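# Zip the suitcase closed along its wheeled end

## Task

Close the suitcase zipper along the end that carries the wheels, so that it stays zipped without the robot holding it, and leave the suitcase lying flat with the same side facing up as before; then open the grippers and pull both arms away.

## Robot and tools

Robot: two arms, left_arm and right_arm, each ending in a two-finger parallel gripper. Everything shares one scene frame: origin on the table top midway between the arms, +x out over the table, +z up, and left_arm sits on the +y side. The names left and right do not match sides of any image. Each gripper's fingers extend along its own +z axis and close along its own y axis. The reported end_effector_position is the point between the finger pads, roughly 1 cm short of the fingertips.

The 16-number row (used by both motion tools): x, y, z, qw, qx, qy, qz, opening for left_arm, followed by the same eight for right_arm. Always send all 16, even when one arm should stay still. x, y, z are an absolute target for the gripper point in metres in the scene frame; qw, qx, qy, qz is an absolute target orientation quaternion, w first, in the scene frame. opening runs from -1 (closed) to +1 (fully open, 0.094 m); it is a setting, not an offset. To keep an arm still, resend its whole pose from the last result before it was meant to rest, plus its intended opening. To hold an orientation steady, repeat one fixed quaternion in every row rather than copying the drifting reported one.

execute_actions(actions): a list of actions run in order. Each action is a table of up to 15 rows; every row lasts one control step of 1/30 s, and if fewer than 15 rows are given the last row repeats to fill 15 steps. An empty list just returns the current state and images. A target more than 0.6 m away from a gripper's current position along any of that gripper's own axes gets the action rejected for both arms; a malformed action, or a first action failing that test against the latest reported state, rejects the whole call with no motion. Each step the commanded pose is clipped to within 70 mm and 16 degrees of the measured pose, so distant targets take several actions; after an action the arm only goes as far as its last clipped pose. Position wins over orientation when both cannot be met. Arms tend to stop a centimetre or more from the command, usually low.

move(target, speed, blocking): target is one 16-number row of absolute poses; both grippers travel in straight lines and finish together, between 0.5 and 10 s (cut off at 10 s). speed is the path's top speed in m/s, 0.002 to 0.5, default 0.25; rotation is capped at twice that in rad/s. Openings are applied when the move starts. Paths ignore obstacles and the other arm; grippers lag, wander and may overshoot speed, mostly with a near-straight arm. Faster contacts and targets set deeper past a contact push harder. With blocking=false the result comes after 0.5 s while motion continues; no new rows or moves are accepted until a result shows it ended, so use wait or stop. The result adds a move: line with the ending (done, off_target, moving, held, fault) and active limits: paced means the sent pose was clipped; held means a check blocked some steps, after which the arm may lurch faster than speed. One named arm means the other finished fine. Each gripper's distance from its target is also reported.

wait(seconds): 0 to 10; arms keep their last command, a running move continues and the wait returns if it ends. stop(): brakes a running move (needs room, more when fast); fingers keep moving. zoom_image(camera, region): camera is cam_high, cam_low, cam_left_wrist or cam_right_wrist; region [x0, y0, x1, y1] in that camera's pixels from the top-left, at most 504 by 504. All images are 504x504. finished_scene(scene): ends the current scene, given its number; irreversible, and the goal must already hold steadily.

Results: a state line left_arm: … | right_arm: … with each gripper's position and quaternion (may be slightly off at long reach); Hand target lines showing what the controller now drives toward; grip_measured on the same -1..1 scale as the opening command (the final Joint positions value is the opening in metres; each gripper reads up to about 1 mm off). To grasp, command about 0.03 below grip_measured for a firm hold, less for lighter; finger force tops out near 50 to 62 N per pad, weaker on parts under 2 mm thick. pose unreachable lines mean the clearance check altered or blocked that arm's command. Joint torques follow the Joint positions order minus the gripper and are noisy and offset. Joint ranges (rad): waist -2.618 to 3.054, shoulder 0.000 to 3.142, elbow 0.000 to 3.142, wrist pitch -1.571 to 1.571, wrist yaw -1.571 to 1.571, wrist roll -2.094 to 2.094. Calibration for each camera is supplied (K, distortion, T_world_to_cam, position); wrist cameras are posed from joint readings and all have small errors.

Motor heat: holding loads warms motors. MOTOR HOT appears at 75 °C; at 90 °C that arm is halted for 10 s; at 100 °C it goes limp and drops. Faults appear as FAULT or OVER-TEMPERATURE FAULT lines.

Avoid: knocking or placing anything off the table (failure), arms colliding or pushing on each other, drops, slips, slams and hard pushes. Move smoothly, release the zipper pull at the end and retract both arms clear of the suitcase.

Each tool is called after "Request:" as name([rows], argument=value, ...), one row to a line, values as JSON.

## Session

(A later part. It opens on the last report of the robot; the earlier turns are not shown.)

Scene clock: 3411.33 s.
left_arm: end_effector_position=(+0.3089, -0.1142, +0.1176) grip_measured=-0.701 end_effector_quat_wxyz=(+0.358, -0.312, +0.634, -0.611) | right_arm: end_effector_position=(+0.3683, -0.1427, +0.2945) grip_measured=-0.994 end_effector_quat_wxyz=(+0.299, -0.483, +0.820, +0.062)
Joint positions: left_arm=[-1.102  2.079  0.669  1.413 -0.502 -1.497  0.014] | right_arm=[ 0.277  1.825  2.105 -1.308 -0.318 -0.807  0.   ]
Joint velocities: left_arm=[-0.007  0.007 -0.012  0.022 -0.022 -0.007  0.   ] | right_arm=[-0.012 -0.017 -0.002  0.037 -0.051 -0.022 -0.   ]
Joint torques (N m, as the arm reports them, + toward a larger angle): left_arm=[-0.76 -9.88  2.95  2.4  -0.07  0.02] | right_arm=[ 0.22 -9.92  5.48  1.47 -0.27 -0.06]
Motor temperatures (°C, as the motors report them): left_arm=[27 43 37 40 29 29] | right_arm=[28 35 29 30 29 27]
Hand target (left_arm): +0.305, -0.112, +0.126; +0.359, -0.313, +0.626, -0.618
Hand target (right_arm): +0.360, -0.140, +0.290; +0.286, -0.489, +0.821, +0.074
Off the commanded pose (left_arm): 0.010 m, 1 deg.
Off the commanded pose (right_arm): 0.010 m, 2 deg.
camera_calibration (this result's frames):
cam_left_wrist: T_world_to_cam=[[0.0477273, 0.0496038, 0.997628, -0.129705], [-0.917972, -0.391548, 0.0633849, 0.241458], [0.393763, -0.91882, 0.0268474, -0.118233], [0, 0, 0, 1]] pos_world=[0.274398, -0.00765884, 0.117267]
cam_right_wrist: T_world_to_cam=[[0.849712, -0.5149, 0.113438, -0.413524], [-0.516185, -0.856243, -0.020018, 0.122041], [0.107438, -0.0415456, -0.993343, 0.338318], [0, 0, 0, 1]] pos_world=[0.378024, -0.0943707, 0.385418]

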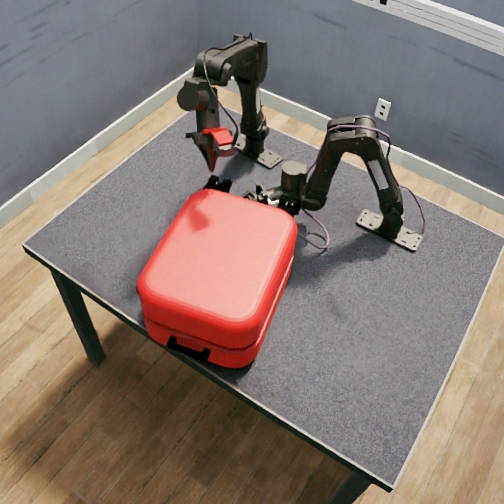

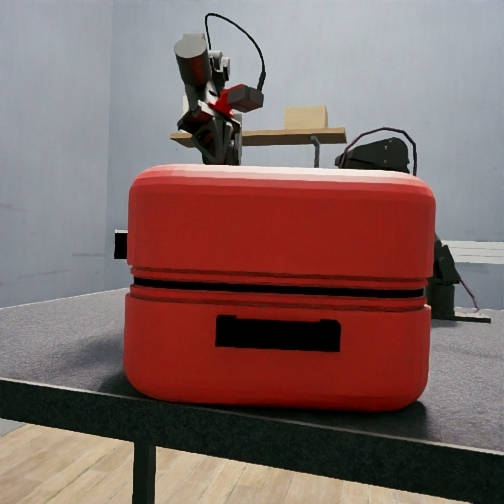

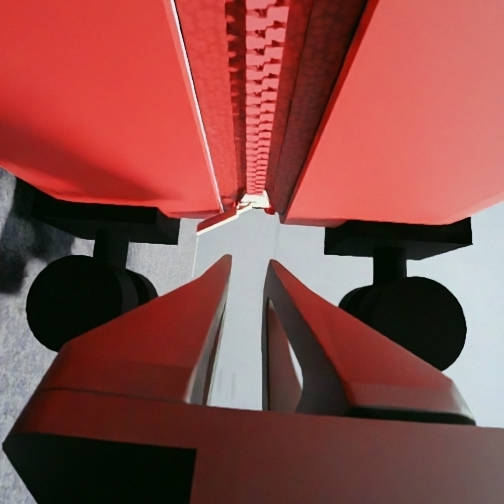

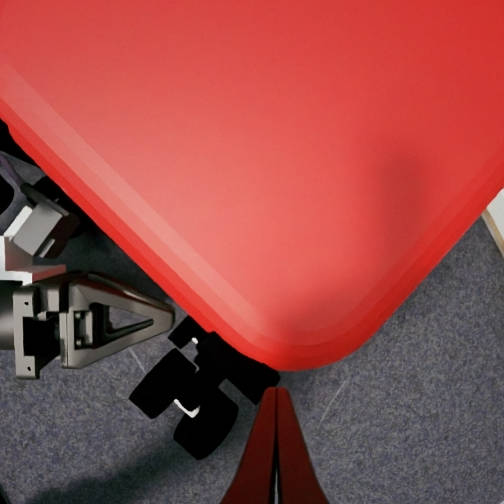

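Request:
move(target=[0.25,-0.02,0.16,0.359,-0.313,0.626,-0.618,-1,0.30,-0.25,0.24,0.5272,-0.2053,0.7664,0.3044,-0.65], speed=0.2)

Request:
move(target=[0.29,0.0,0.31,0.3179,0.3593,0.8674,-0.1317,-1,0.29,-0.195,0.118,0.5272,-0.2053,0.7664,0.3044,-0.65], speed=0.2)

Scene clock: 3455.03 s.
left_arm: end_effector_position=(+0.2533, -0.0231, +0.1637) grip_measured=-0.980 end_effector_quat_wxyz=(+0.358, -0.314, +0.618, -0.626) | right_arm: end_effector_position=(+0.3025, -0.2546, +0.2401) grip_measured=-0.652 end_effector_quat_wxyz=(+0.520, -0.211, +0.772, +0.299)
Joint positions: left_arm=[-1.136  1.628  0.25   1.424 -0.539 -1.497  0.001] | right_arm=[-0.33   1.295  0.91  -0.333 -1.13  -0.412  0.016]
Joint velocities: left_arm=[-0.002  0.012 -0.017 -0.022 -0.022  0.066  0.   ] | right_arm=[ 0.007  0.012 -0.017  0.022 -0.081 -0.022  0.001]
Joint torques (N m, as the arm reports them, + toward a larger angle): left_arm=[-0.94 -5.89  3.08  1.98 -0.07  0.02] | right_arm=[-0.6  -6.58  5.44  2.01 -0.48  0.08]
Motor temperatures (°C, as the motors report them): left_arm=[27 43 35 41 28 29] | right_arm=[28 37 30 30 29 27]
Hand target (left_arm): +0.249, -0.020, +0.160; +0.359, -0.313, +0.625, -0.618
Hand target (right_arm): +0.298, -0.253, +0.241; +0.522, -0.210, +0.768, +0.305
Off the commanded pose (left_arm): 0.006 m, 1 deg.
Off the commanded pose (right_arm): 0.005 m, 1 deg.
move: done
camera_calibration (this result's frames):
cam_left_wrist: T_world_to_cam=[[0.0286045, 0.08915, 0.995607, -0.171455], [-0.917962, -0.391877, 0.0614637, 0.223487], [0.395636, -0.915688, 0.0706269, -0.0214132], [0, 0, 0, 1]] pos_world=[0.218529, 0.083257, 0.158478]
cam_right_wrist: T_world_to_cam=[[0.675134, -0.679593, -0.286961, -0.302089], [-0.666039, -0.394306, -0.633178, 0.301401], [0.317153, 0.618608, -0.718845, 0.325434], [0, 0, 0, 1]] pos_world=[0.301483, -0.28777, 0.33809]

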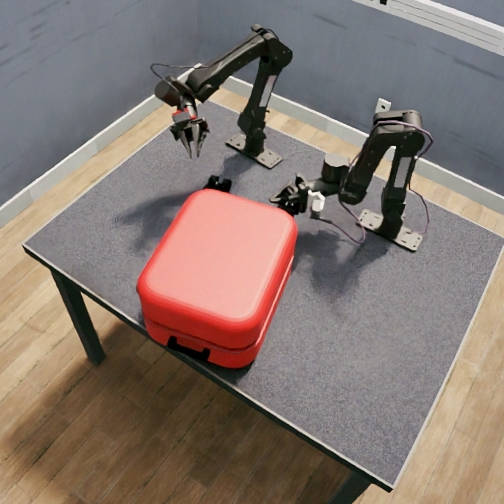

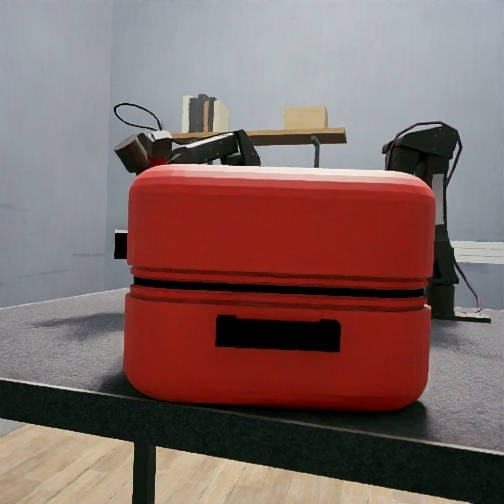

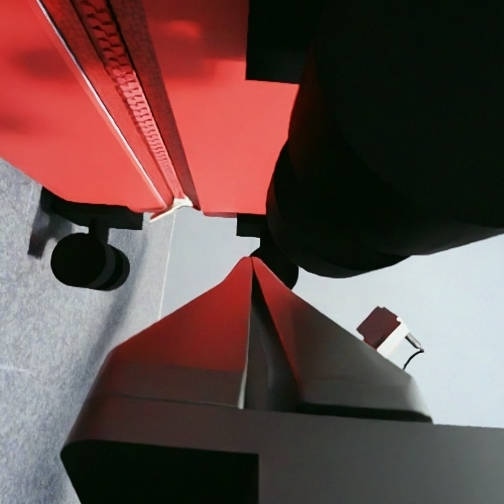

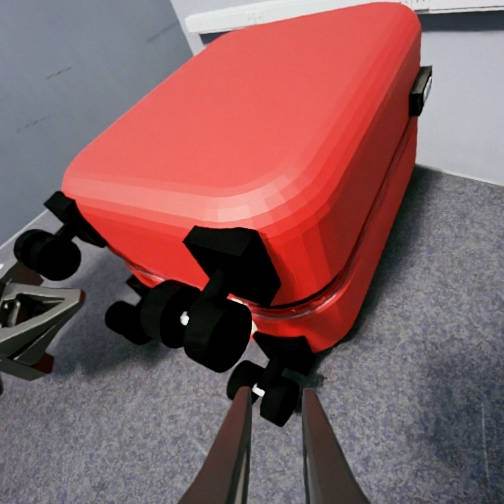

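Scene clock: 3460.17 s.
left_arm: end_effector_position=(+0.2907, +0.0026, +0.3062) grip_measured=-0.980 end_effector_quat_wxyz=(+0.317, +0.349, +0.871, -0.139) | right_arm: end_effector_position=(+0.2947, -0.1975, +0.1266) grip_measured=-0.652 end_effector_quat_wxyz=(+0.538, -0.210, +0.760, +0.299)
Joint positions: left_arm=[-0.754  1.482  1.71  -1.093  0.038  0.011  0.001] | right_arm=[-0.114  1.425  0.387  0.606 -0.954 -0.123  0.016]
Joint velocities: left_arm=[-0.002  0.002 -0.007 -0.037 -0.066 -0.007 -0.001] | right_arm=[ 0.007 -0.007  0.007 -0.022  0.051 -0.007  0.   ]
Joint torques (N m, as the arm reports them, + toward a larger angle): left_arm=[-0.9  -4.87  9.42  1.68 -0.06  0.1 ] | right_arm=[ 0.82 -3.96  4.11  2.32 -0.17  0.07]
Motor temperatures (°C, as the motors report them): left_arm=[27 42 36 41 28 29] | right_arm=[28 36 30 31 29 27]
Hand target (left_arm): +0.289, +0.001, +0.310; +0.318, +0.357, +0.868, -0.134
Hand target (right_arm): +0.291, -0.194, +0.118; +0.528, -0.205, +0.765, +0.306
Off the commanded pose (left_arm): 0.005 m, 1 deg.
Off the commanded pose (right_arm): 0.010 m, 2 deg.
move: done
camera_calibration (this result's frames):
cam_left_wrist: T_world_to_cam=[[-0.605327, -0.789622, 0.10038, 0.143989], [-0.795378, 0.595152, -0.114754, 0.274882], [0.0308715, -0.149304, -0.988309, 0.405504], [0, 0, 0, 1]] pos_world=[0.293277, 0.0106436, 0.417854]
cam_right_wrist: T_world_to_cam=[[0.680203, -0.681609, -0.26969, -0.294651], [-0.642989, -0.378143, -0.666013, 0.247401], [0.351979, 0.626431, -0.695481, 0.199304], [0, 0, 0, 1]] pos_world=[0.289348, -0.232135, 0.22392]

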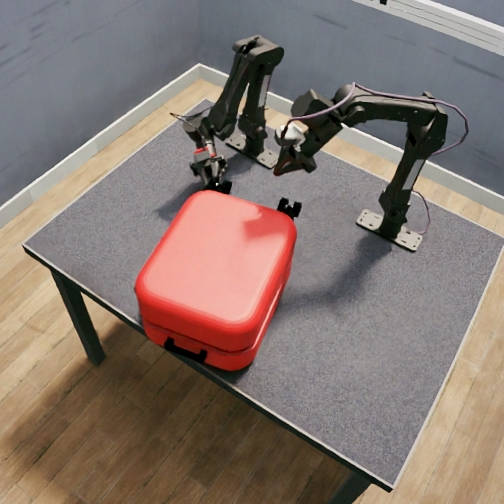

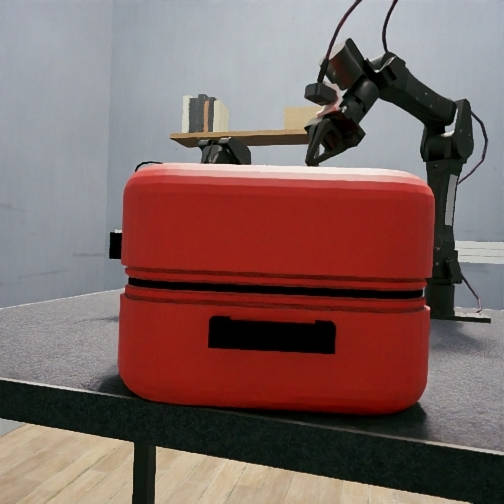

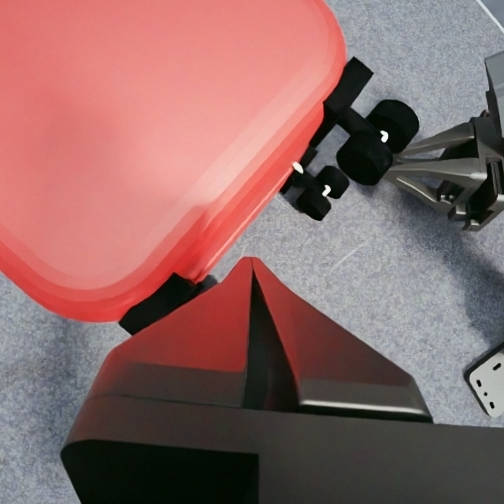

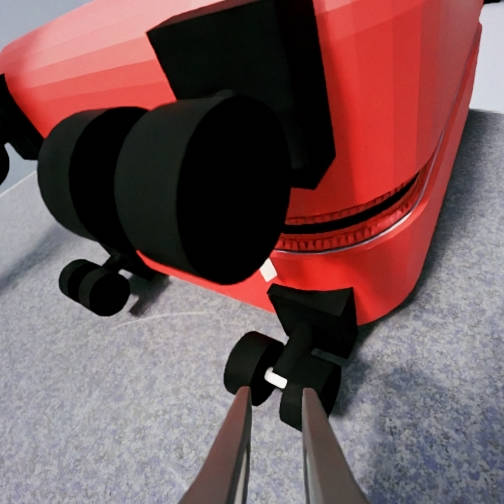

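Request:
execute_actions([
  [[0.285,0.05,0.315,0.3179,0.3593,0.8674,-0.1317,-1,0.28,-0.215,0.16,0.5272,-0.2053,0.7664,0.3044,-0.65]],
  [[0.28,0.10,0.315,0.3179,0.3593,0.8674,-0.1317,-1,0.27,-0.225,0.21,0.5272,-0.2053,0.7664,0.3044,-0.65]],
  [[0.275,0.14,0.315,0.3179,0.3593,0.8674,-0.1317,-1,0.27,-0.21,0.26,0.56,-0.216,0.756,0.228,-0.65]],
  [[0.275,0.14,0.315,0.3179,0.3593,0.8674,-0.1317,-1,0.275,-0.175,0.275,0.596,-0.229,0.752,0.152,-0.65]],
  [[0.275,0.14,0.315,0.3179,0.3593,0.8674,-0.1317,-1,0.285,-0.135,0.275,0.65,-0.249,0.715,-0.008,-0.65]],
  [[0.275,0.14,0.315,0.3179,0.3593,0.8674,-0.1317,-1,0.29,-0.10,0.265,0.6876,-0.2592,0.6579,-0.1651,-0.65]],
  [[0.275,0.14,0.315,0.3179,0.3593,0.8674,-0.1317,-1,0.29,-0.09,0.25,0.6876,-0.2592,0.6579,-0.1651,-0.65]],
  [[0.275,0.14,0.315,0.3179,0.3593,0.8674,-0.1317,-1,0.29,-0.09,0.20,0.6876,-0.2592,0.6579,-0.1651,-0.65]],
  [[0.275,0.14,0.315,0.3179,0.3593,0.8674,-0.1317,-1,0.29,-0.09,0.15,0.6876,-0.2592,0.6579,-0.1651,-0.65]],
  [[0.30,0.09,0.32,0.3179,0.3593,0.8674,-0.1317,-1,0.295,-0.095,0.11,0.6876,-0.2592,0.6579,-0.1651,-0.65]],
  [[0.335,0.04,0.31,0.3179,0.3593,0.8674,-0.1317,-1,0.30,-0.115,0.098,0.6876,-0.2592,0.6579,-0.1651,-0.65]],
  [[0.37,-0.01,0.30,0.3179,0.3593,0.8674,-0.1317,-1,0.31,-0.135,0.095,0.6876,-0.2592,0.6579,-0.1651,-0.65]],
  [[0.395,-0.06,0.285,0.3179,0.3593,0.8674,-0.1317,-1,0.31,-0.14,0.095,0.6876,-0.2592,0.6579,-0.1651,-0.65]],
  [[0.41,-0.10,0.27,0.3179,0.3593,0.8674,-0.1317,-1,0.31,-0.14,0.095,0.6876,-0.2592,0.6579,-0.1651,-0.65]],
])

Scene clock: 3528.93 s.
left_arm: end_effector_position=(+0.4103, -0.1022, +0.2571) grip_measured=-0.980 end_effector_quat_wxyz=(+0.308, +0.367, +0.868, -0.133) | right_arm: end_effector_position=(+0.3132, -0.1359, +0.0979) grip_measured=-0.652 end_effector_quat_wxyz=(+0.659, -0.269, +0.683, -0.162)
Joint positions: left_arm=[-0.745  2.111  2.3   -1.077  0.049  0.053  0.001] | right_arm=[ 0.652  1.909  0.24   1.584  0.408 -0.582  0.016]
Joint velocities: left_arm=[-0.002  0.002  0.081  0.037 -0.007  0.022 -0.001] | right_arm=[-0.002 -0.002 -0.012 -0.022 -0.051 -0.022  0.001]
Joint torques (N m, as the arm reports them, + toward a larger angle): left_arm=[ -0.04 -11.4    9.18   1.63  -0.04  -0.08] | right_arm=[-0.81 -7.37  1.19  2.68 -0.04  0.1 ]
Motor temperatures (°C, as the motors report them): left_arm=[27 39 37 37 27 29] | right_arm=[28 34 30 35 29 27]
Hand target (left_arm): +0.410, -0.100, +0.270; +0.318, +0.359, +0.867, -0.132
Hand target (right_arm): +0.310, -0.140, +0.095; +0.656, -0.268, +0.687, -0.160
Off the commanded pose (left_arm): 0.013 m, 1 deg.
Off the commanded pose (right_arm): 0.006 m, 5 deg.
joint sent to its limit (right arm) — the command would take joint 4 (wrist pitch) past its upper limit, so that joint was sent only as far as its limit.
camera_calibration (this result's frames):
cam_left_wrist: T_world_to_cam=[[-0.62849, -0.773553, 0.0813362, 0.154616], [-0.777485, 0.621717, -0.0947914, 0.416982], [0.0227581, -0.122813, -0.992169, 0.344682], [0, 0, 0, 1]] pos_world=[0.413528, -0.09731, 0.368933]
cam_right_wrist: T_world_to_cam=[[0.225952, -0.806198, 0.546801, -0.227557], [-0.520693, -0.574355, -0.63166, 0.195131], [0.823301, -0.14199, -0.549558, -0.132065], [0, 0, 0, 1]] pos_world=[0.261749, -0.0901335, 0.175107]

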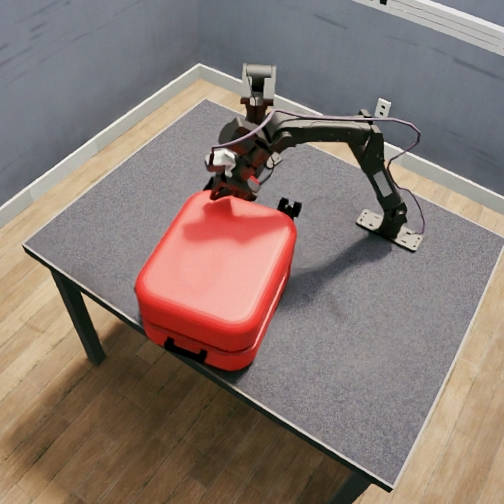

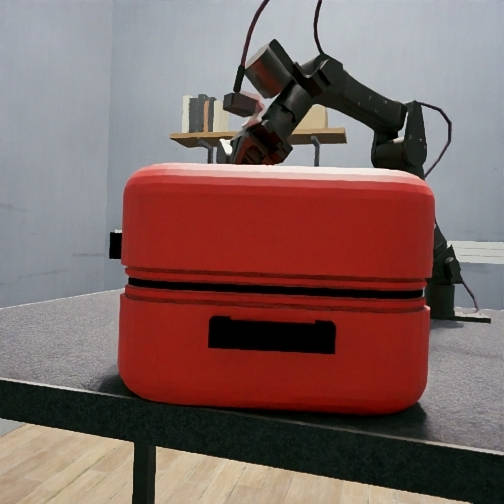

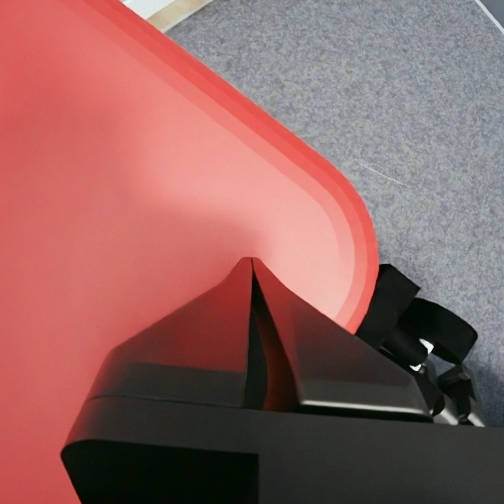

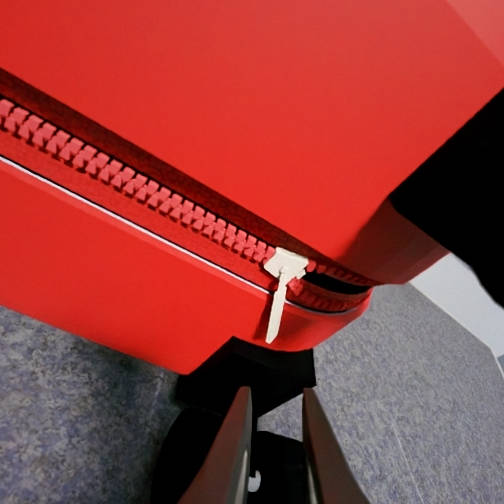

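Request:
execute_actions([
  [[0.41,-0.10,0.255,0.3179,0.3593,0.8674,-0.1317,-1,0.322,-0.1385,0.094,0.659,-0.269,0.683,-0.162,-0.65]],
  [[0.41,-0.10,0.24,0.30,0.362,0.874,-0.124,-1,0.333,-0.137,0.0935,0.659,-0.269,0.683,-0.162,-0.65]],
  [[0.408,-0.099,0.225,0.28,0.365,0.88,-0.116,-1,0.340,-0.136,0.093,0.659,-0.269,0.683,-0.162,-0.65]],
  [[0.406,-0.097,0.212,0.2624,0.3669,0.8858,-0.1087,-1,0.343,-0.1355,0.093,0.659,-0.269,0.683,-0.162,-0.75]],
])

Scene clock: 3551.03 s.
left_arm: end_effector_position=(+0.4102, -0.1004, +0.2401) grip_measured=-0.980 end_effector_quat_wxyz=(+0.299, +0.366, +0.872, -0.126) | right_arm: end_effector_position=(+0.3383, -0.1354, +0.1031) grip_measured=-0.748 end_effector_quat_wxyz=(+0.672, -0.261, +0.675, -0.159)
Joint positions: left_arm=[-0.745  2.097  2.22  -1.034  0.042  0.051  0.001] | right_arm=[ 0.597  1.958  0.326  1.583  0.352 -0.585  0.012]
Joint velocities: left_arm=[ 0.007 -0.002  0.002 -0.051  0.022 -0.022 -0.001] | right_arm=[-0.002 -0.002 -0.007  0.007 -0.037 -0.081 -0.   ]
Joint torques (N m, as the arm reports them, + toward a larger angle): left_arm=[-0.39 -8.83  5.79  1.44 -0.1  -0.08] | right_arm=[-0.84 -6.01  4.05  2.33 -0.04 -0.02]
Motor temperatures (°C, as the motors report them): left_arm=[27 43 38 37 27 29] | right_arm=[28 35 29 36 29 27]
Hand target (left_arm): +0.406, -0.097, +0.213; +0.263, +0.367, +0.886, -0.109
Hand target (right_arm): +0.343, -0.136, +0.093; +0.659, -0.269, +0.683, -0.162
Off the commanded pose (left_arm): 0.029 m, 5 deg.
Off the commanded pose (right_arm): 0.011 m, 2 deg.
camera_calibration (this result's frames):
cam_left_wrist: T_world_to_cam=[[-0.622643, -0.778783, 0.0762423, 0.155574], [-0.782454, 0.618515, -0.0721408, 0.410507], [0.00902497, -0.104574, -0.994476, 0.336012], [0, 0, 0, 1]] pos_world=[0.415037, -0.0976085, 0.351909]
cam_right_wrist: T_world_to_cam=[[0.210927, -0.815685, 0.538672, -0.231022], [-0.500403, -0.56349, -0.657325, 0.208983], [0.839706, -0.130905, -0.527026, -0.156202], [0, 0, 0, 1]] pos_world=[0.284468, -0.0911295, 0.179492]

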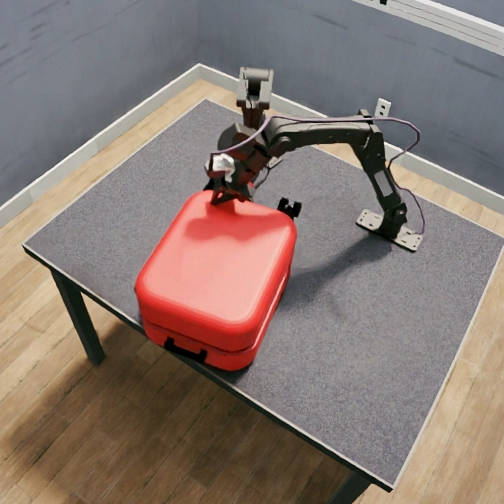

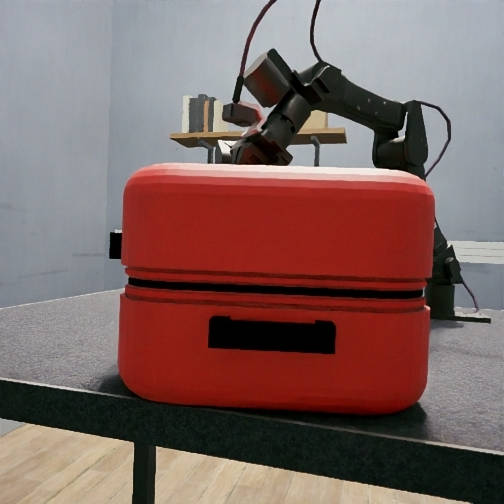

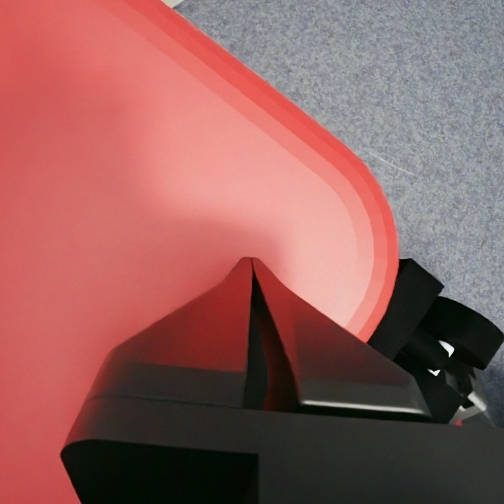

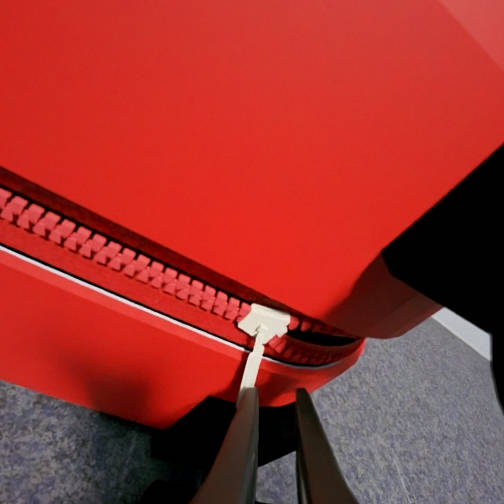

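Request:
execute_actions([
  [[0.405,-0.095,0.208,0.2624,0.3669,0.8858,-0.1087,-1,0.325,-0.1365,0.092,0.659,-0.269,0.683,-0.162,-0.62]],
  [[0.405,-0.095,0.208,0.2624,0.3669,0.8858,-0.1087,-1,0.324,-0.132,0.089,0.653,-0.28,0.687,-0.151,-0.62]],
  [[0.405,-0.095,0.208,0.2624,0.3669,0.8858,-0.1087,-1,0.324,-0.128,0.087,0.6475,-0.2896,0.6907,-0.1406,-0.62]],
  [[0.405,-0.095,0.208,0.2624,0.3669,0.8858,-0.1087,-1,0.336,-0.126,0.086,0.6475,-0.2896,0.6907,-0.1406,-0.62]],
  [[0.405,-0.095,0.208,0.2624,0.3669,0.8858,-0.1087,-1,0.346,-0.1245,0.085,0.6475,-0.2896,0.6907,-0.1406,-0.62]],
])

Scene clock: 3564.13 s.
left_arm: end_effector_position=(+0.4102, -0.1004, +0.2392) grip_measured=-0.980 end_effector_quat_wxyz=(+0.300, +0.366, +0.872, -0.127) | right_arm: end_effector_position=(+0.3419, -0.1246, +0.0943) grip_measured=-0.622 end_effector_quat_wxyz=(+0.659, -0.285, +0.681, -0.142)
Joint positions: left_arm=[-0.745  2.09   2.202 -1.02   0.042  0.051  0.001] | right_arm=[ 0.596  1.951  0.351  1.504  0.301 -0.58   0.018]
Joint velocities: left_arm=[-0.012  0.007 -0.007  0.007 -0.022  0.007  0.001] | right_arm=[ 0.012 -0.002 -0.012  0.022  0.007 -0.007 -0.   ]
Joint torques (N m, as the arm reports them, + toward a larger angle): left_arm=[-0.29 -9.36  3.56  1.54 -0.13 -0.05] | right_arm=[-0.77 -6.43  4.19  2.37 -0.04  0.09]
Motor temperatures (°C, as the motors report them): left_arm=[27 42 37 36 27 29] | right_arm=[28 35 29 36 29 27]
Hand target (left_arm): +0.405, -0.095, +0.209; +0.262, +0.367, +0.886, -0.109
Hand target (right_arm): +0.346, -0.125, +0.085; +0.648, -0.290, +0.691, -0.141
Off the commanded pose (left_arm): 0.032 m, 5 deg.
Off the commanded pose (right_arm): 0.010 m, 2 deg.
camera_calibration (this result's frames):
cam_left_wrist: T_world_to_cam=[[-0.62286, -0.778589, 0.076448, 0.155702], [-0.782243, 0.618327, -0.0759383, 0.411246], [0.0118549, -0.1071, -0.994178, 0.333634], [0, 0, 0, 1]] pos_world=[0.414719, -0.0973246, 0.351018]
cam_right_wrist: T_world_to_cam=[[0.273055, -0.796371, 0.539661, -0.23716], [-0.499823, -0.596762, -0.627736, 0.203979], [0.82196, -0.0983285, -0.560993, -0.149093], [0, 0, 0, 1]] pos_world=[0.28926, -0.0817999, 0.172391]

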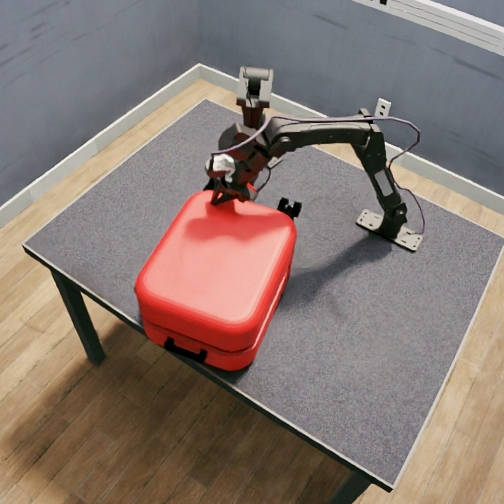

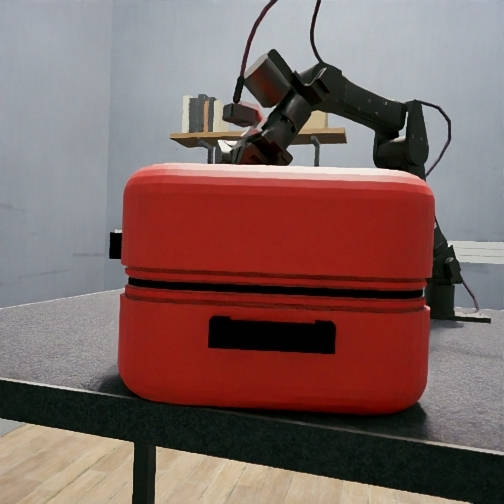

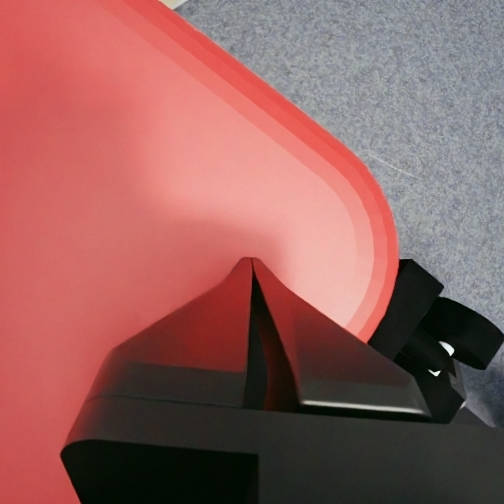

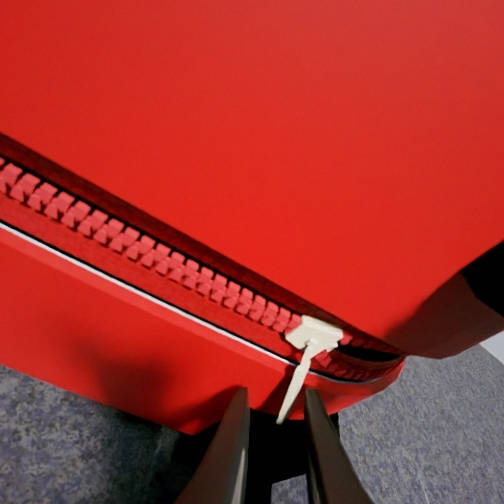

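Request:
execute_actions([
  [[0.405,-0.095,0.205,0.2624,0.3669,0.8858,-0.1087,-1,0.351,-0.126,0.087,0.6475,-0.2896,0.6907,-0.1406,-0.7]],
  [[0.405,-0.095,0.203,0.2624,0.3669,0.8858,-0.1087,-1,0.351,-0.127,0.088,0.6475,-0.2896,0.6907,-0.1406,-0.8]],
  [[0.405,-0.095,0.203,0.2624,0.3669,0.8858,-0.1087,-1,0.351,-0.127,0.088,0.6475,-0.2896,0.6907,-0.1406,-0.87]],
  [[0.405,-0.095,0.203,0.2624,0.3669,0.8858,-0.1087,-1,0.351,-0.127,0.088,0.6475,-0.2896,0.6907,-0.1406,-0.92]],
  [[0.405,-0.095,0.203,0.2624,0.3669,0.8858,-0.1087,-1,0.345,-0.128,0.089,0.6475,-0.2896,0.6907,-0.1406,-0.95]],
  [[0.405,-0.095,0.203,0.2624,0.3669,0.8858,-0.1087,-1,0.345,-0.128,0.089,0.6475,-0.2896,0.6907,-0.1406,-1]],
  [[0.405,-0.095,0.203,0.2624,0.3669,0.8858,-0.1087,-1,0.345,-0.128,0.089,0.6475,-0.2896,0.6907,-0.1406,-1]],
])

Request:
zoom_image(camera="cam_right_wrist", region=[200, 300, 400, 460])

Scene clock: 3577.00 s.
left_arm: end_effector_position=(+0.4106, -0.1006, +0.2389) grip_measured=-0.980 end_effector_quat_wxyz=(+0.305, +0.365, +0.870, -0.128) | right_arm: end_effector_position=(+0.3466, -0.1308, +0.0978) grip_measured=-0.983 end_effector_quat_wxyz=(+0.661, -0.275, +0.682, -0.149)
Joint positions: left_arm=[-0.745  2.076  2.172 -0.993  0.042  0.051  0.001] | right_arm=[ 0.579  1.945  0.36   1.498  0.306 -0.579  0.001]
Joint velocities: left_arm=[-0.002  0.007 -0.002  0.066  0.007 -0.051 -0.   ] | right_arm=[ 0.002  0.012 -0.012 -0.022 -0.037 -0.051 -0.002]
Joint torques (N m, as the arm reports them, + toward a larger angle): left_arm=[-0.32 -8.86  3.44  1.53 -0.1  -0.04] | right_arm=[-0.16 -8.47  2.89  2.2  -0.18  0.06]
Motor temperatures (°C, as the motors report them): left_arm=[27 42 36 36 27 29] | right_arm=[28 35 29 36 29 27]
Hand target (left_arm): +0.405, -0.095, +0.204; +0.262, +0.367, +0.886, -0.109
Hand target (right_arm): +0.345, -0.128, +0.089; +0.648, -0.289, +0.691, -0.141
Off the commanded pose (left_arm): 0.037 m, 6 deg.
Off the commanded pose (right_arm): 0.009 m, 3 deg.
camera_calibration (this result's frames):
cam_left_wrist: T_world_to_cam=[[-0.623175, -0.778335, 0.0764649, 0.155986], [-0.781806, 0.617372, -0.0873595, 0.414042], [0.0207877, -0.114221, -0.993238, 0.328788], [0, 0, 0, 1]] pos_world=[0.414072, -0.0966538, 0.350808]
cam_right_wrist: T_world_to_cam=[[0.251703, -0.804788, 0.537551, -0.238773], [-0.507615, -0.582683, -0.634671, 0.210044], [0.823998, -0.11312, -0.555186, -0.154829], [0, 0, 0, 1]] pos_world=[0.2943, -0.0872871, 0.175703]

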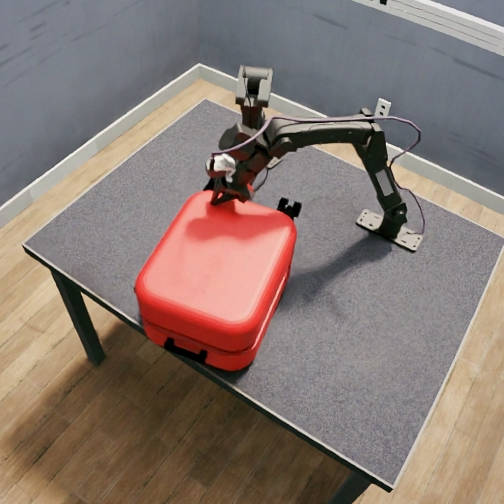

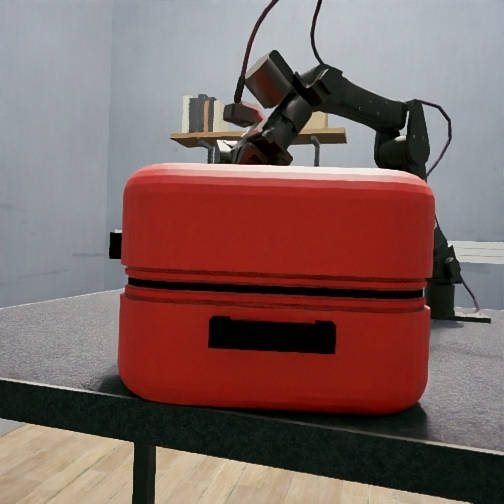

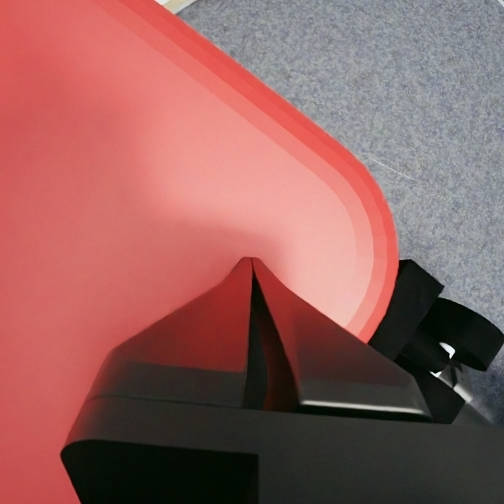

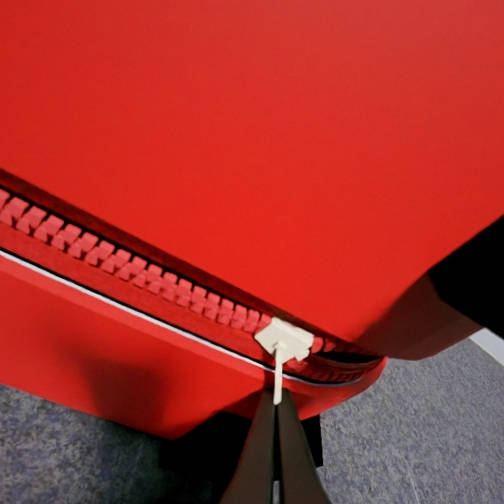

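Region (200, 300, 400, 460) of cam_right_wrist's 504x504 image, scaled by 2.520, with more detail than that image has; it fills the top 403 rows of this view, and the rest is white.

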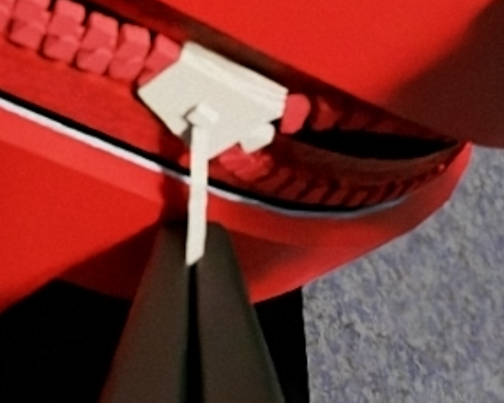

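Request:
execute_actions([
  [[0.404,-0.092,0.203,0.2624,0.3669,0.8858,-0.1087,-1,0.346,-0.133,0.096,0.6288,-0.3489,0.6561,-0.2289,-1]],
  [[0.404,-0.092,0.203,0.2624,0.3669,0.8858,-0.1087,-1,0.347,-0.137,0.103,0.5965,-0.4123,0.6112,-0.3172,-1]],
  [[0.404,-0.092,0.203,0.2624,0.3669,0.8858,-0.1087,-1,0.347,-0.139,0.110,0.5559,-0.4684,0.5632,-0.3929,-1]],
  [[0.404,-0.092,0.203,0.2624,0.3669,0.8858,-0.1087,-1,0.347,-0.141,0.1155,0.5052,-0.5195,0.5105,-0.4629,-1]],
  [[0.404,-0.092,0.203,0.2624,0.3669,0.8858,-0.1087,-1,0.347,-0.142,0.1165,0.5052,-0.5195,0.5105,-0.4629,-1]],
])

Scene clock: 3617.73 s.
left_arm: end_effector_position=(+0.4105, -0.1005, +0.2388) grip_measured=-0.980 end_effector_quat_wxyz=(+0.309, +0.364, +0.869, -0.130) | right_arm: end_effector_position=(+0.3455, -0.1422, +0.1175) grip_measured=-0.983 end_effector_quat_wxyz=(+0.514, -0.516, +0.507, -0.462)
Joint positions: left_arm=[-0.745  2.066  2.153 -0.976  0.042  0.051  0.001] | right_arm=[ 0.609  1.875  0.36   1.464  0.437 -1.505  0.001]
Joint velocities: left_arm=[-0.012  0.017 -0.012  0.007 -0.081 -0.037  0.   ] | right_arm=[-0.007  0.002  0.007 -0.022 -0.037 -0.022  0.001]
Joint torques (N m, as the arm reports them, + toward a larger angle): left_arm=[-0.09 -9.18  3.6   1.44 -0.08 -0.06] | right_arm=[ 0.37 -8.63  4.13  2.24  0.14  0.01]
Motor temperatures (°C, as the motors report them): left_arm=[27 41 35 35 26 29] | right_arm=[28 36 29 36 29 27]
Hand target (left_arm): +0.404, -0.092, +0.204; +0.262, +0.367, +0.886, -0.109
Hand target (right_arm): +0.347, -0.142, +0.117; +0.506, -0.519, +0.510, -0.463
Off the commanded pose (left_arm): 0.037 m, 6 deg.
Off the commanded pose (right_arm): 0.002 m, 1 deg.
camera_calibration (this result's frames):
cam_left_wrist: T_world_to_cam=[[-0.623568, -0.777985, 0.0768295, 0.156105], [-0.781341, 0.616957, -0.0941853, 0.415367], [0.0258743, -0.118761, -0.992586, 0.326006], [0, 0, 0, 1]] pos_world=[0.41345, -0.0960991, 0.350717]
cam_right_wrist: T_world_to_cam=[[0.123063, -0.0628165, 0.990409, -0.161537], [-0.488135, -0.872752, 0.00529908, 0.0921659], [0.864048, -0.484106, -0.138067, -0.259821], [0, 0, 0, 1]] pos_world=[0.289366, -0.05549, 0.123626]

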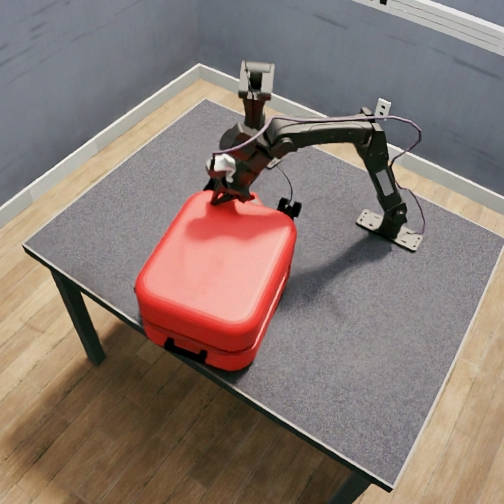

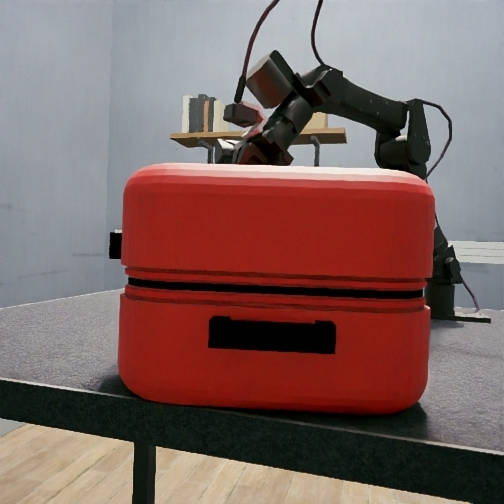

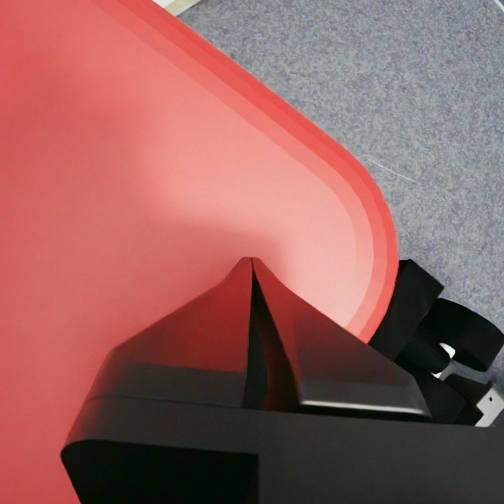

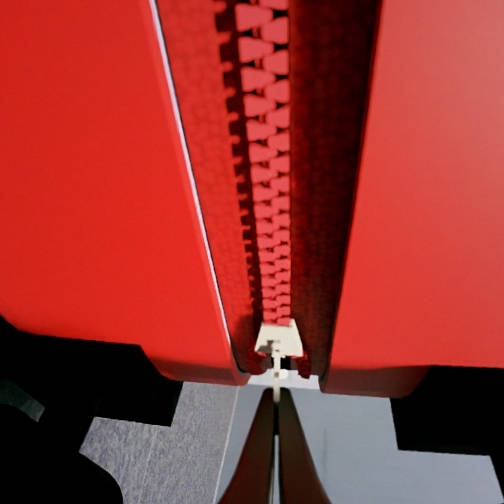

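Request:
execute_actions([
  [[0.403,-0.088,0.203,0.2624,0.3669,0.8858,-0.1087,-1,0.344,-0.163,0.1165,0.4845,-0.4968,0.5327,-0.4845,-1]],
  [[0.403,-0.088,0.203,0.2624,0.3669,0.8858,-0.1087,-1,0.3425,-0.174,0.1165,0.4738,-0.4850,0.5434,-0.4950,-1]],
  [[0.403,-0.088,0.203,0.2624,0.3669,0.8858,-0.1087,-1,0.341,-0.1847,0.1165,0.4629,-0.4731,0.5539,-0.5052,-1]],
  [[0.403,-0.088,0.203,0.2624,0.3669,0.8858,-0.1087,-1,0.347,-0.192,0.1165,0.4738,-0.4850,0.5434,-0.4950,-1]],
])

Scene clock: 3642.97 s.
left_arm: end_effector_position=(+0.4113, -0.1029, +0.2400) grip_measured=-0.980 end_effector_quat_wxyz=(+0.316, +0.364, +0.865, -0.136) | right_arm: end_effector_position=(+0.3491, -0.1588, +0.1182) grip_measured=-0.983 end_effector_quat_wxyz=(+0.509, -0.513, +0.511, -0.465)
Joint positions: left_arm=[-0.745  2.054  2.126 -0.941  0.049  0.051  0.001] | right_arm=[ 0.55   1.859  0.348  1.457  0.393 -1.507  0.001]
Joint velocities: left_arm=[-0.032 -0.022  0.007  0.007  0.081 -0.037 -0.   ] | right_arm=[-0.002  0.002 -0.002  0.022 -0.051  0.022 -0.   ]
Joint torques (N m, as the arm reports them, + toward a larger angle): left_arm=[ 0.34 -9.38  4.04  1.15 -0.08  0.01] | right_arm=[-3.41 -8.77  1.49  2.65  0.84  0.02]
Motor temperatures (°C, as the motors report them): left_arm=[27 41 35 34 26 29] | right_arm=[28 36 29 37 29 27]
Hand target (left_arm): +0.403, -0.088, +0.205; +0.263, +0.367, +0.886, -0.109
Hand target (right_arm): +0.346, -0.191, +0.116; +0.475, -0.485, +0.542, -0.496
Off the commanded pose (left_arm): 0.041 m, 7 deg.
Off the commanded pose (right_arm): 0.033 m, 7 deg.
camera_calibration (this result's frames):
cam_left_wrist: T_world_to_cam=[[-0.628064, -0.77368, 0.0833934, 0.155331], [-0.777303, 0.618724, -0.113935, 0.420819], [0.036552, -0.136381, -0.989982, 0.320058], [0, 0, 0, 1]] pos_world=[0.412962, -0.0965447, 0.351844]
cam_right_wrist: T_world_to_cam=[[0.125715, -0.0630281, 0.990062, -0.164618], [-0.500997, -0.865407, 0.00852247, 0.0846992], [0.85627, -0.497089, -0.140372, -0.27003], [0, 0, 0, 1]] pos_world=[0.294348, -0.0713052, 0.124356]

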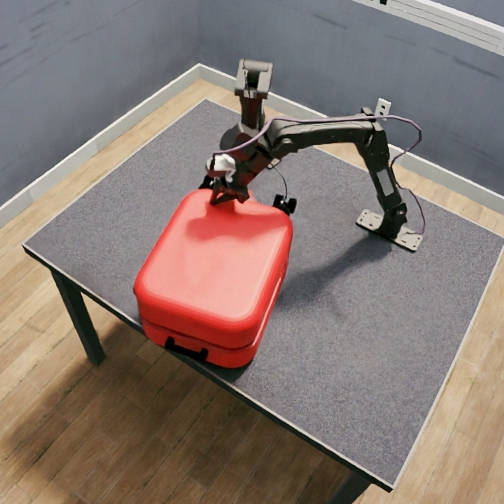

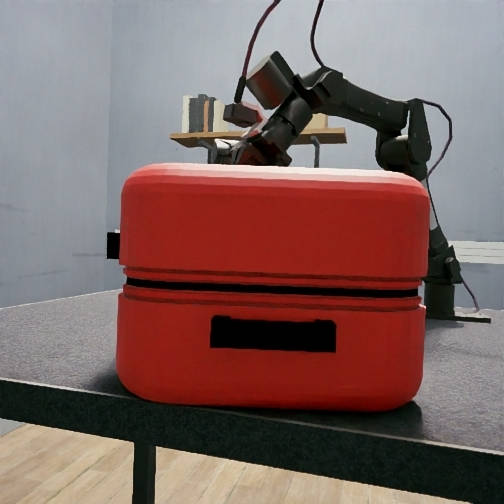

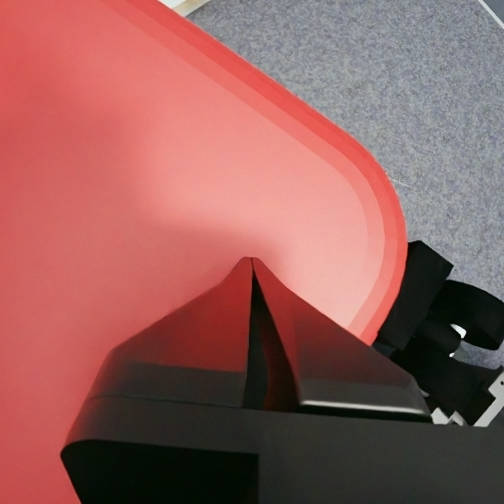

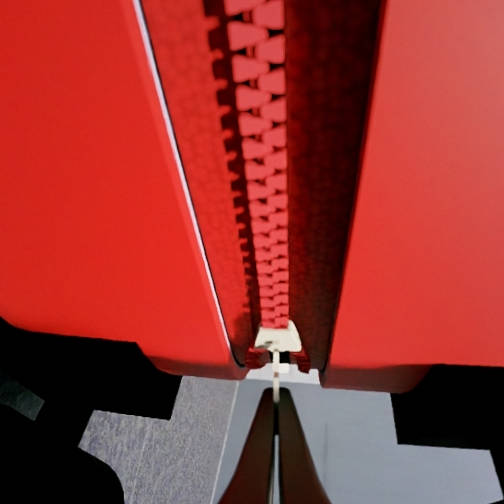

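Request:
execute_actions([
  [[0.403,-0.092,0.197,0.2624,0.3669,0.8858,-0.1087,-1,0.347,-0.172,0.1165,0.4949,-0.5083,0.5217,-0.4738,-0.992]],
  [[0.403,-0.094,0.191,0.25,0.368,0.89,-0.104,-1,0.345,-0.157,0.1165,0.5052,-0.5195,0.5105,-0.4629,-0.992]],
  [[0.403,-0.094,0.185,0.25,0.368,0.89,-0.104,-1,0.336,-0.148,0.1165,0.5052,-0.5195,0.5105,-0.4629,-0.992]],
  [[0.403,-0.094,0.185,0.25,0.368,0.89,-0.104,-1,0.329,-0.139,0.1165,0.5052,-0.5195,0.5105,-0.4629,-0.992]],
  [[0.403,-0.094,0.185,0.25,0.368,0.89,-0.104,-1,0.326,-0.132,0.1165,0.5052,-0.5195,0.5105,-0.4629,-0.992]],
])

Scene clock: 3674.30 s.
left_arm: end_effector_position=(+0.4114, -0.1031, +0.2389) grip_measured=-0.980 end_effector_quat_wxyz=(+0.317, +0.364, +0.865, -0.136) | right_arm: end_effector_position=(+0.3328, -0.1464, +0.1189) grip_measured=-0.983 end_effector_quat_wxyz=(+0.492, -0.501, +0.523, -0.484)
Joint positions: left_arm=[-0.745  2.052  2.117 -0.933  0.049  0.051  0.001] | right_arm=[ 0.668  1.848  0.335  1.456  0.571 -1.509  0.001]
Joint velocities: left_arm=[-0.017 -0.027  0.002  0.037 -0.081 -0.022 -0.001] | right_arm=[-0.012 -0.012 -0.012  0.037  0.022 -0.037  0.001]
Joint torques (N m, as the arm reports them, + toward a larger angle): left_arm=[-0.43 -7.22  3.66  1.21 -0.18 -0.09] | right_arm=[ 2.46 -8.6   2.13  2.43 -0.34  0.13]
Motor temperatures (°C, as the motors report them): left_arm=[27 41 35 33 26 29] | right_arm=[28 36 29 39 30 27]
Hand target (left_arm): +0.402, -0.093, +0.188; +0.251, +0.368, +0.889, -0.104
Hand target (right_arm): +0.326, -0.132, +0.116; +0.505, -0.519, +0.511, -0.463
Off the commanded pose (left_arm): 0.055 m, 9 deg.
Off the commanded pose (right_arm): 0.016 m, 4 deg.
camera_calibration (this result's frames):
cam_left_wrist: T_world_to_cam=[[-0.628136, -0.773616, 0.0834467, 0.155443], [-0.777205, 0.618637, -0.11507, 0.421111], [0.0373972, -0.137135, -0.989846, 0.318401], [0, 0, 0, 1]] pos_world=[0.413021, -0.0965976, 0.350654]
cam_right_wrist: T_world_to_cam=[[0.120372, -0.0582936, 0.991016, -0.160132], [-0.551613, -0.833907, 0.0179488, 0.107586], [0.825369, -0.548818, -0.132535, -0.248063], [0, 0, 0, 1]] pos_world=[0.283365, -0.0557597, 0.123885]

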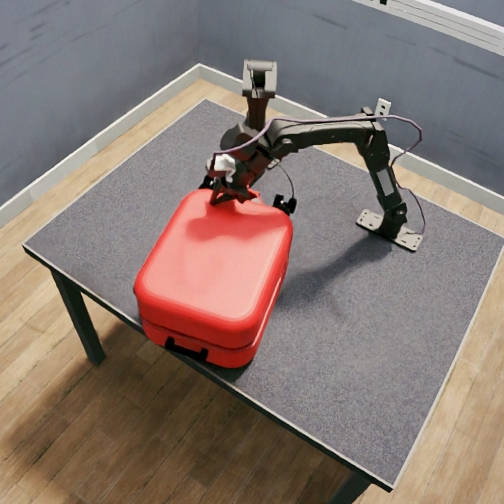

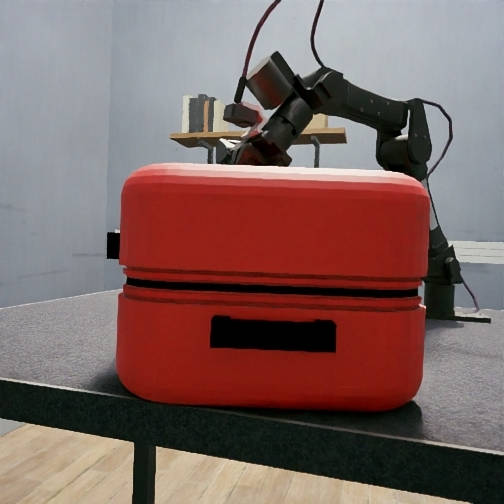

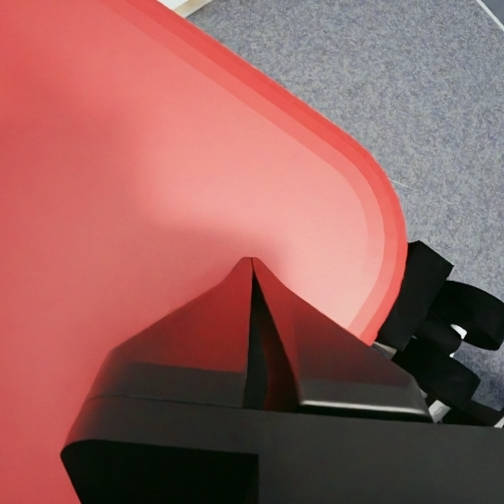

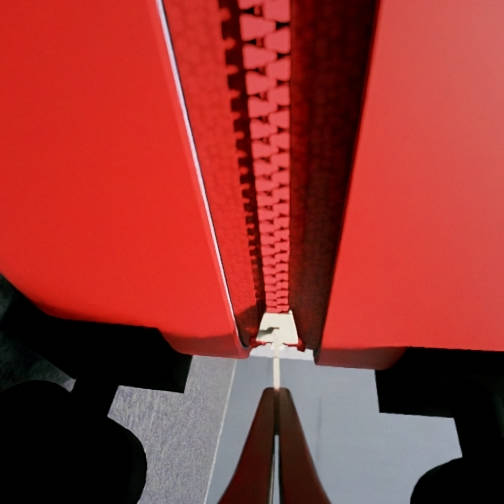

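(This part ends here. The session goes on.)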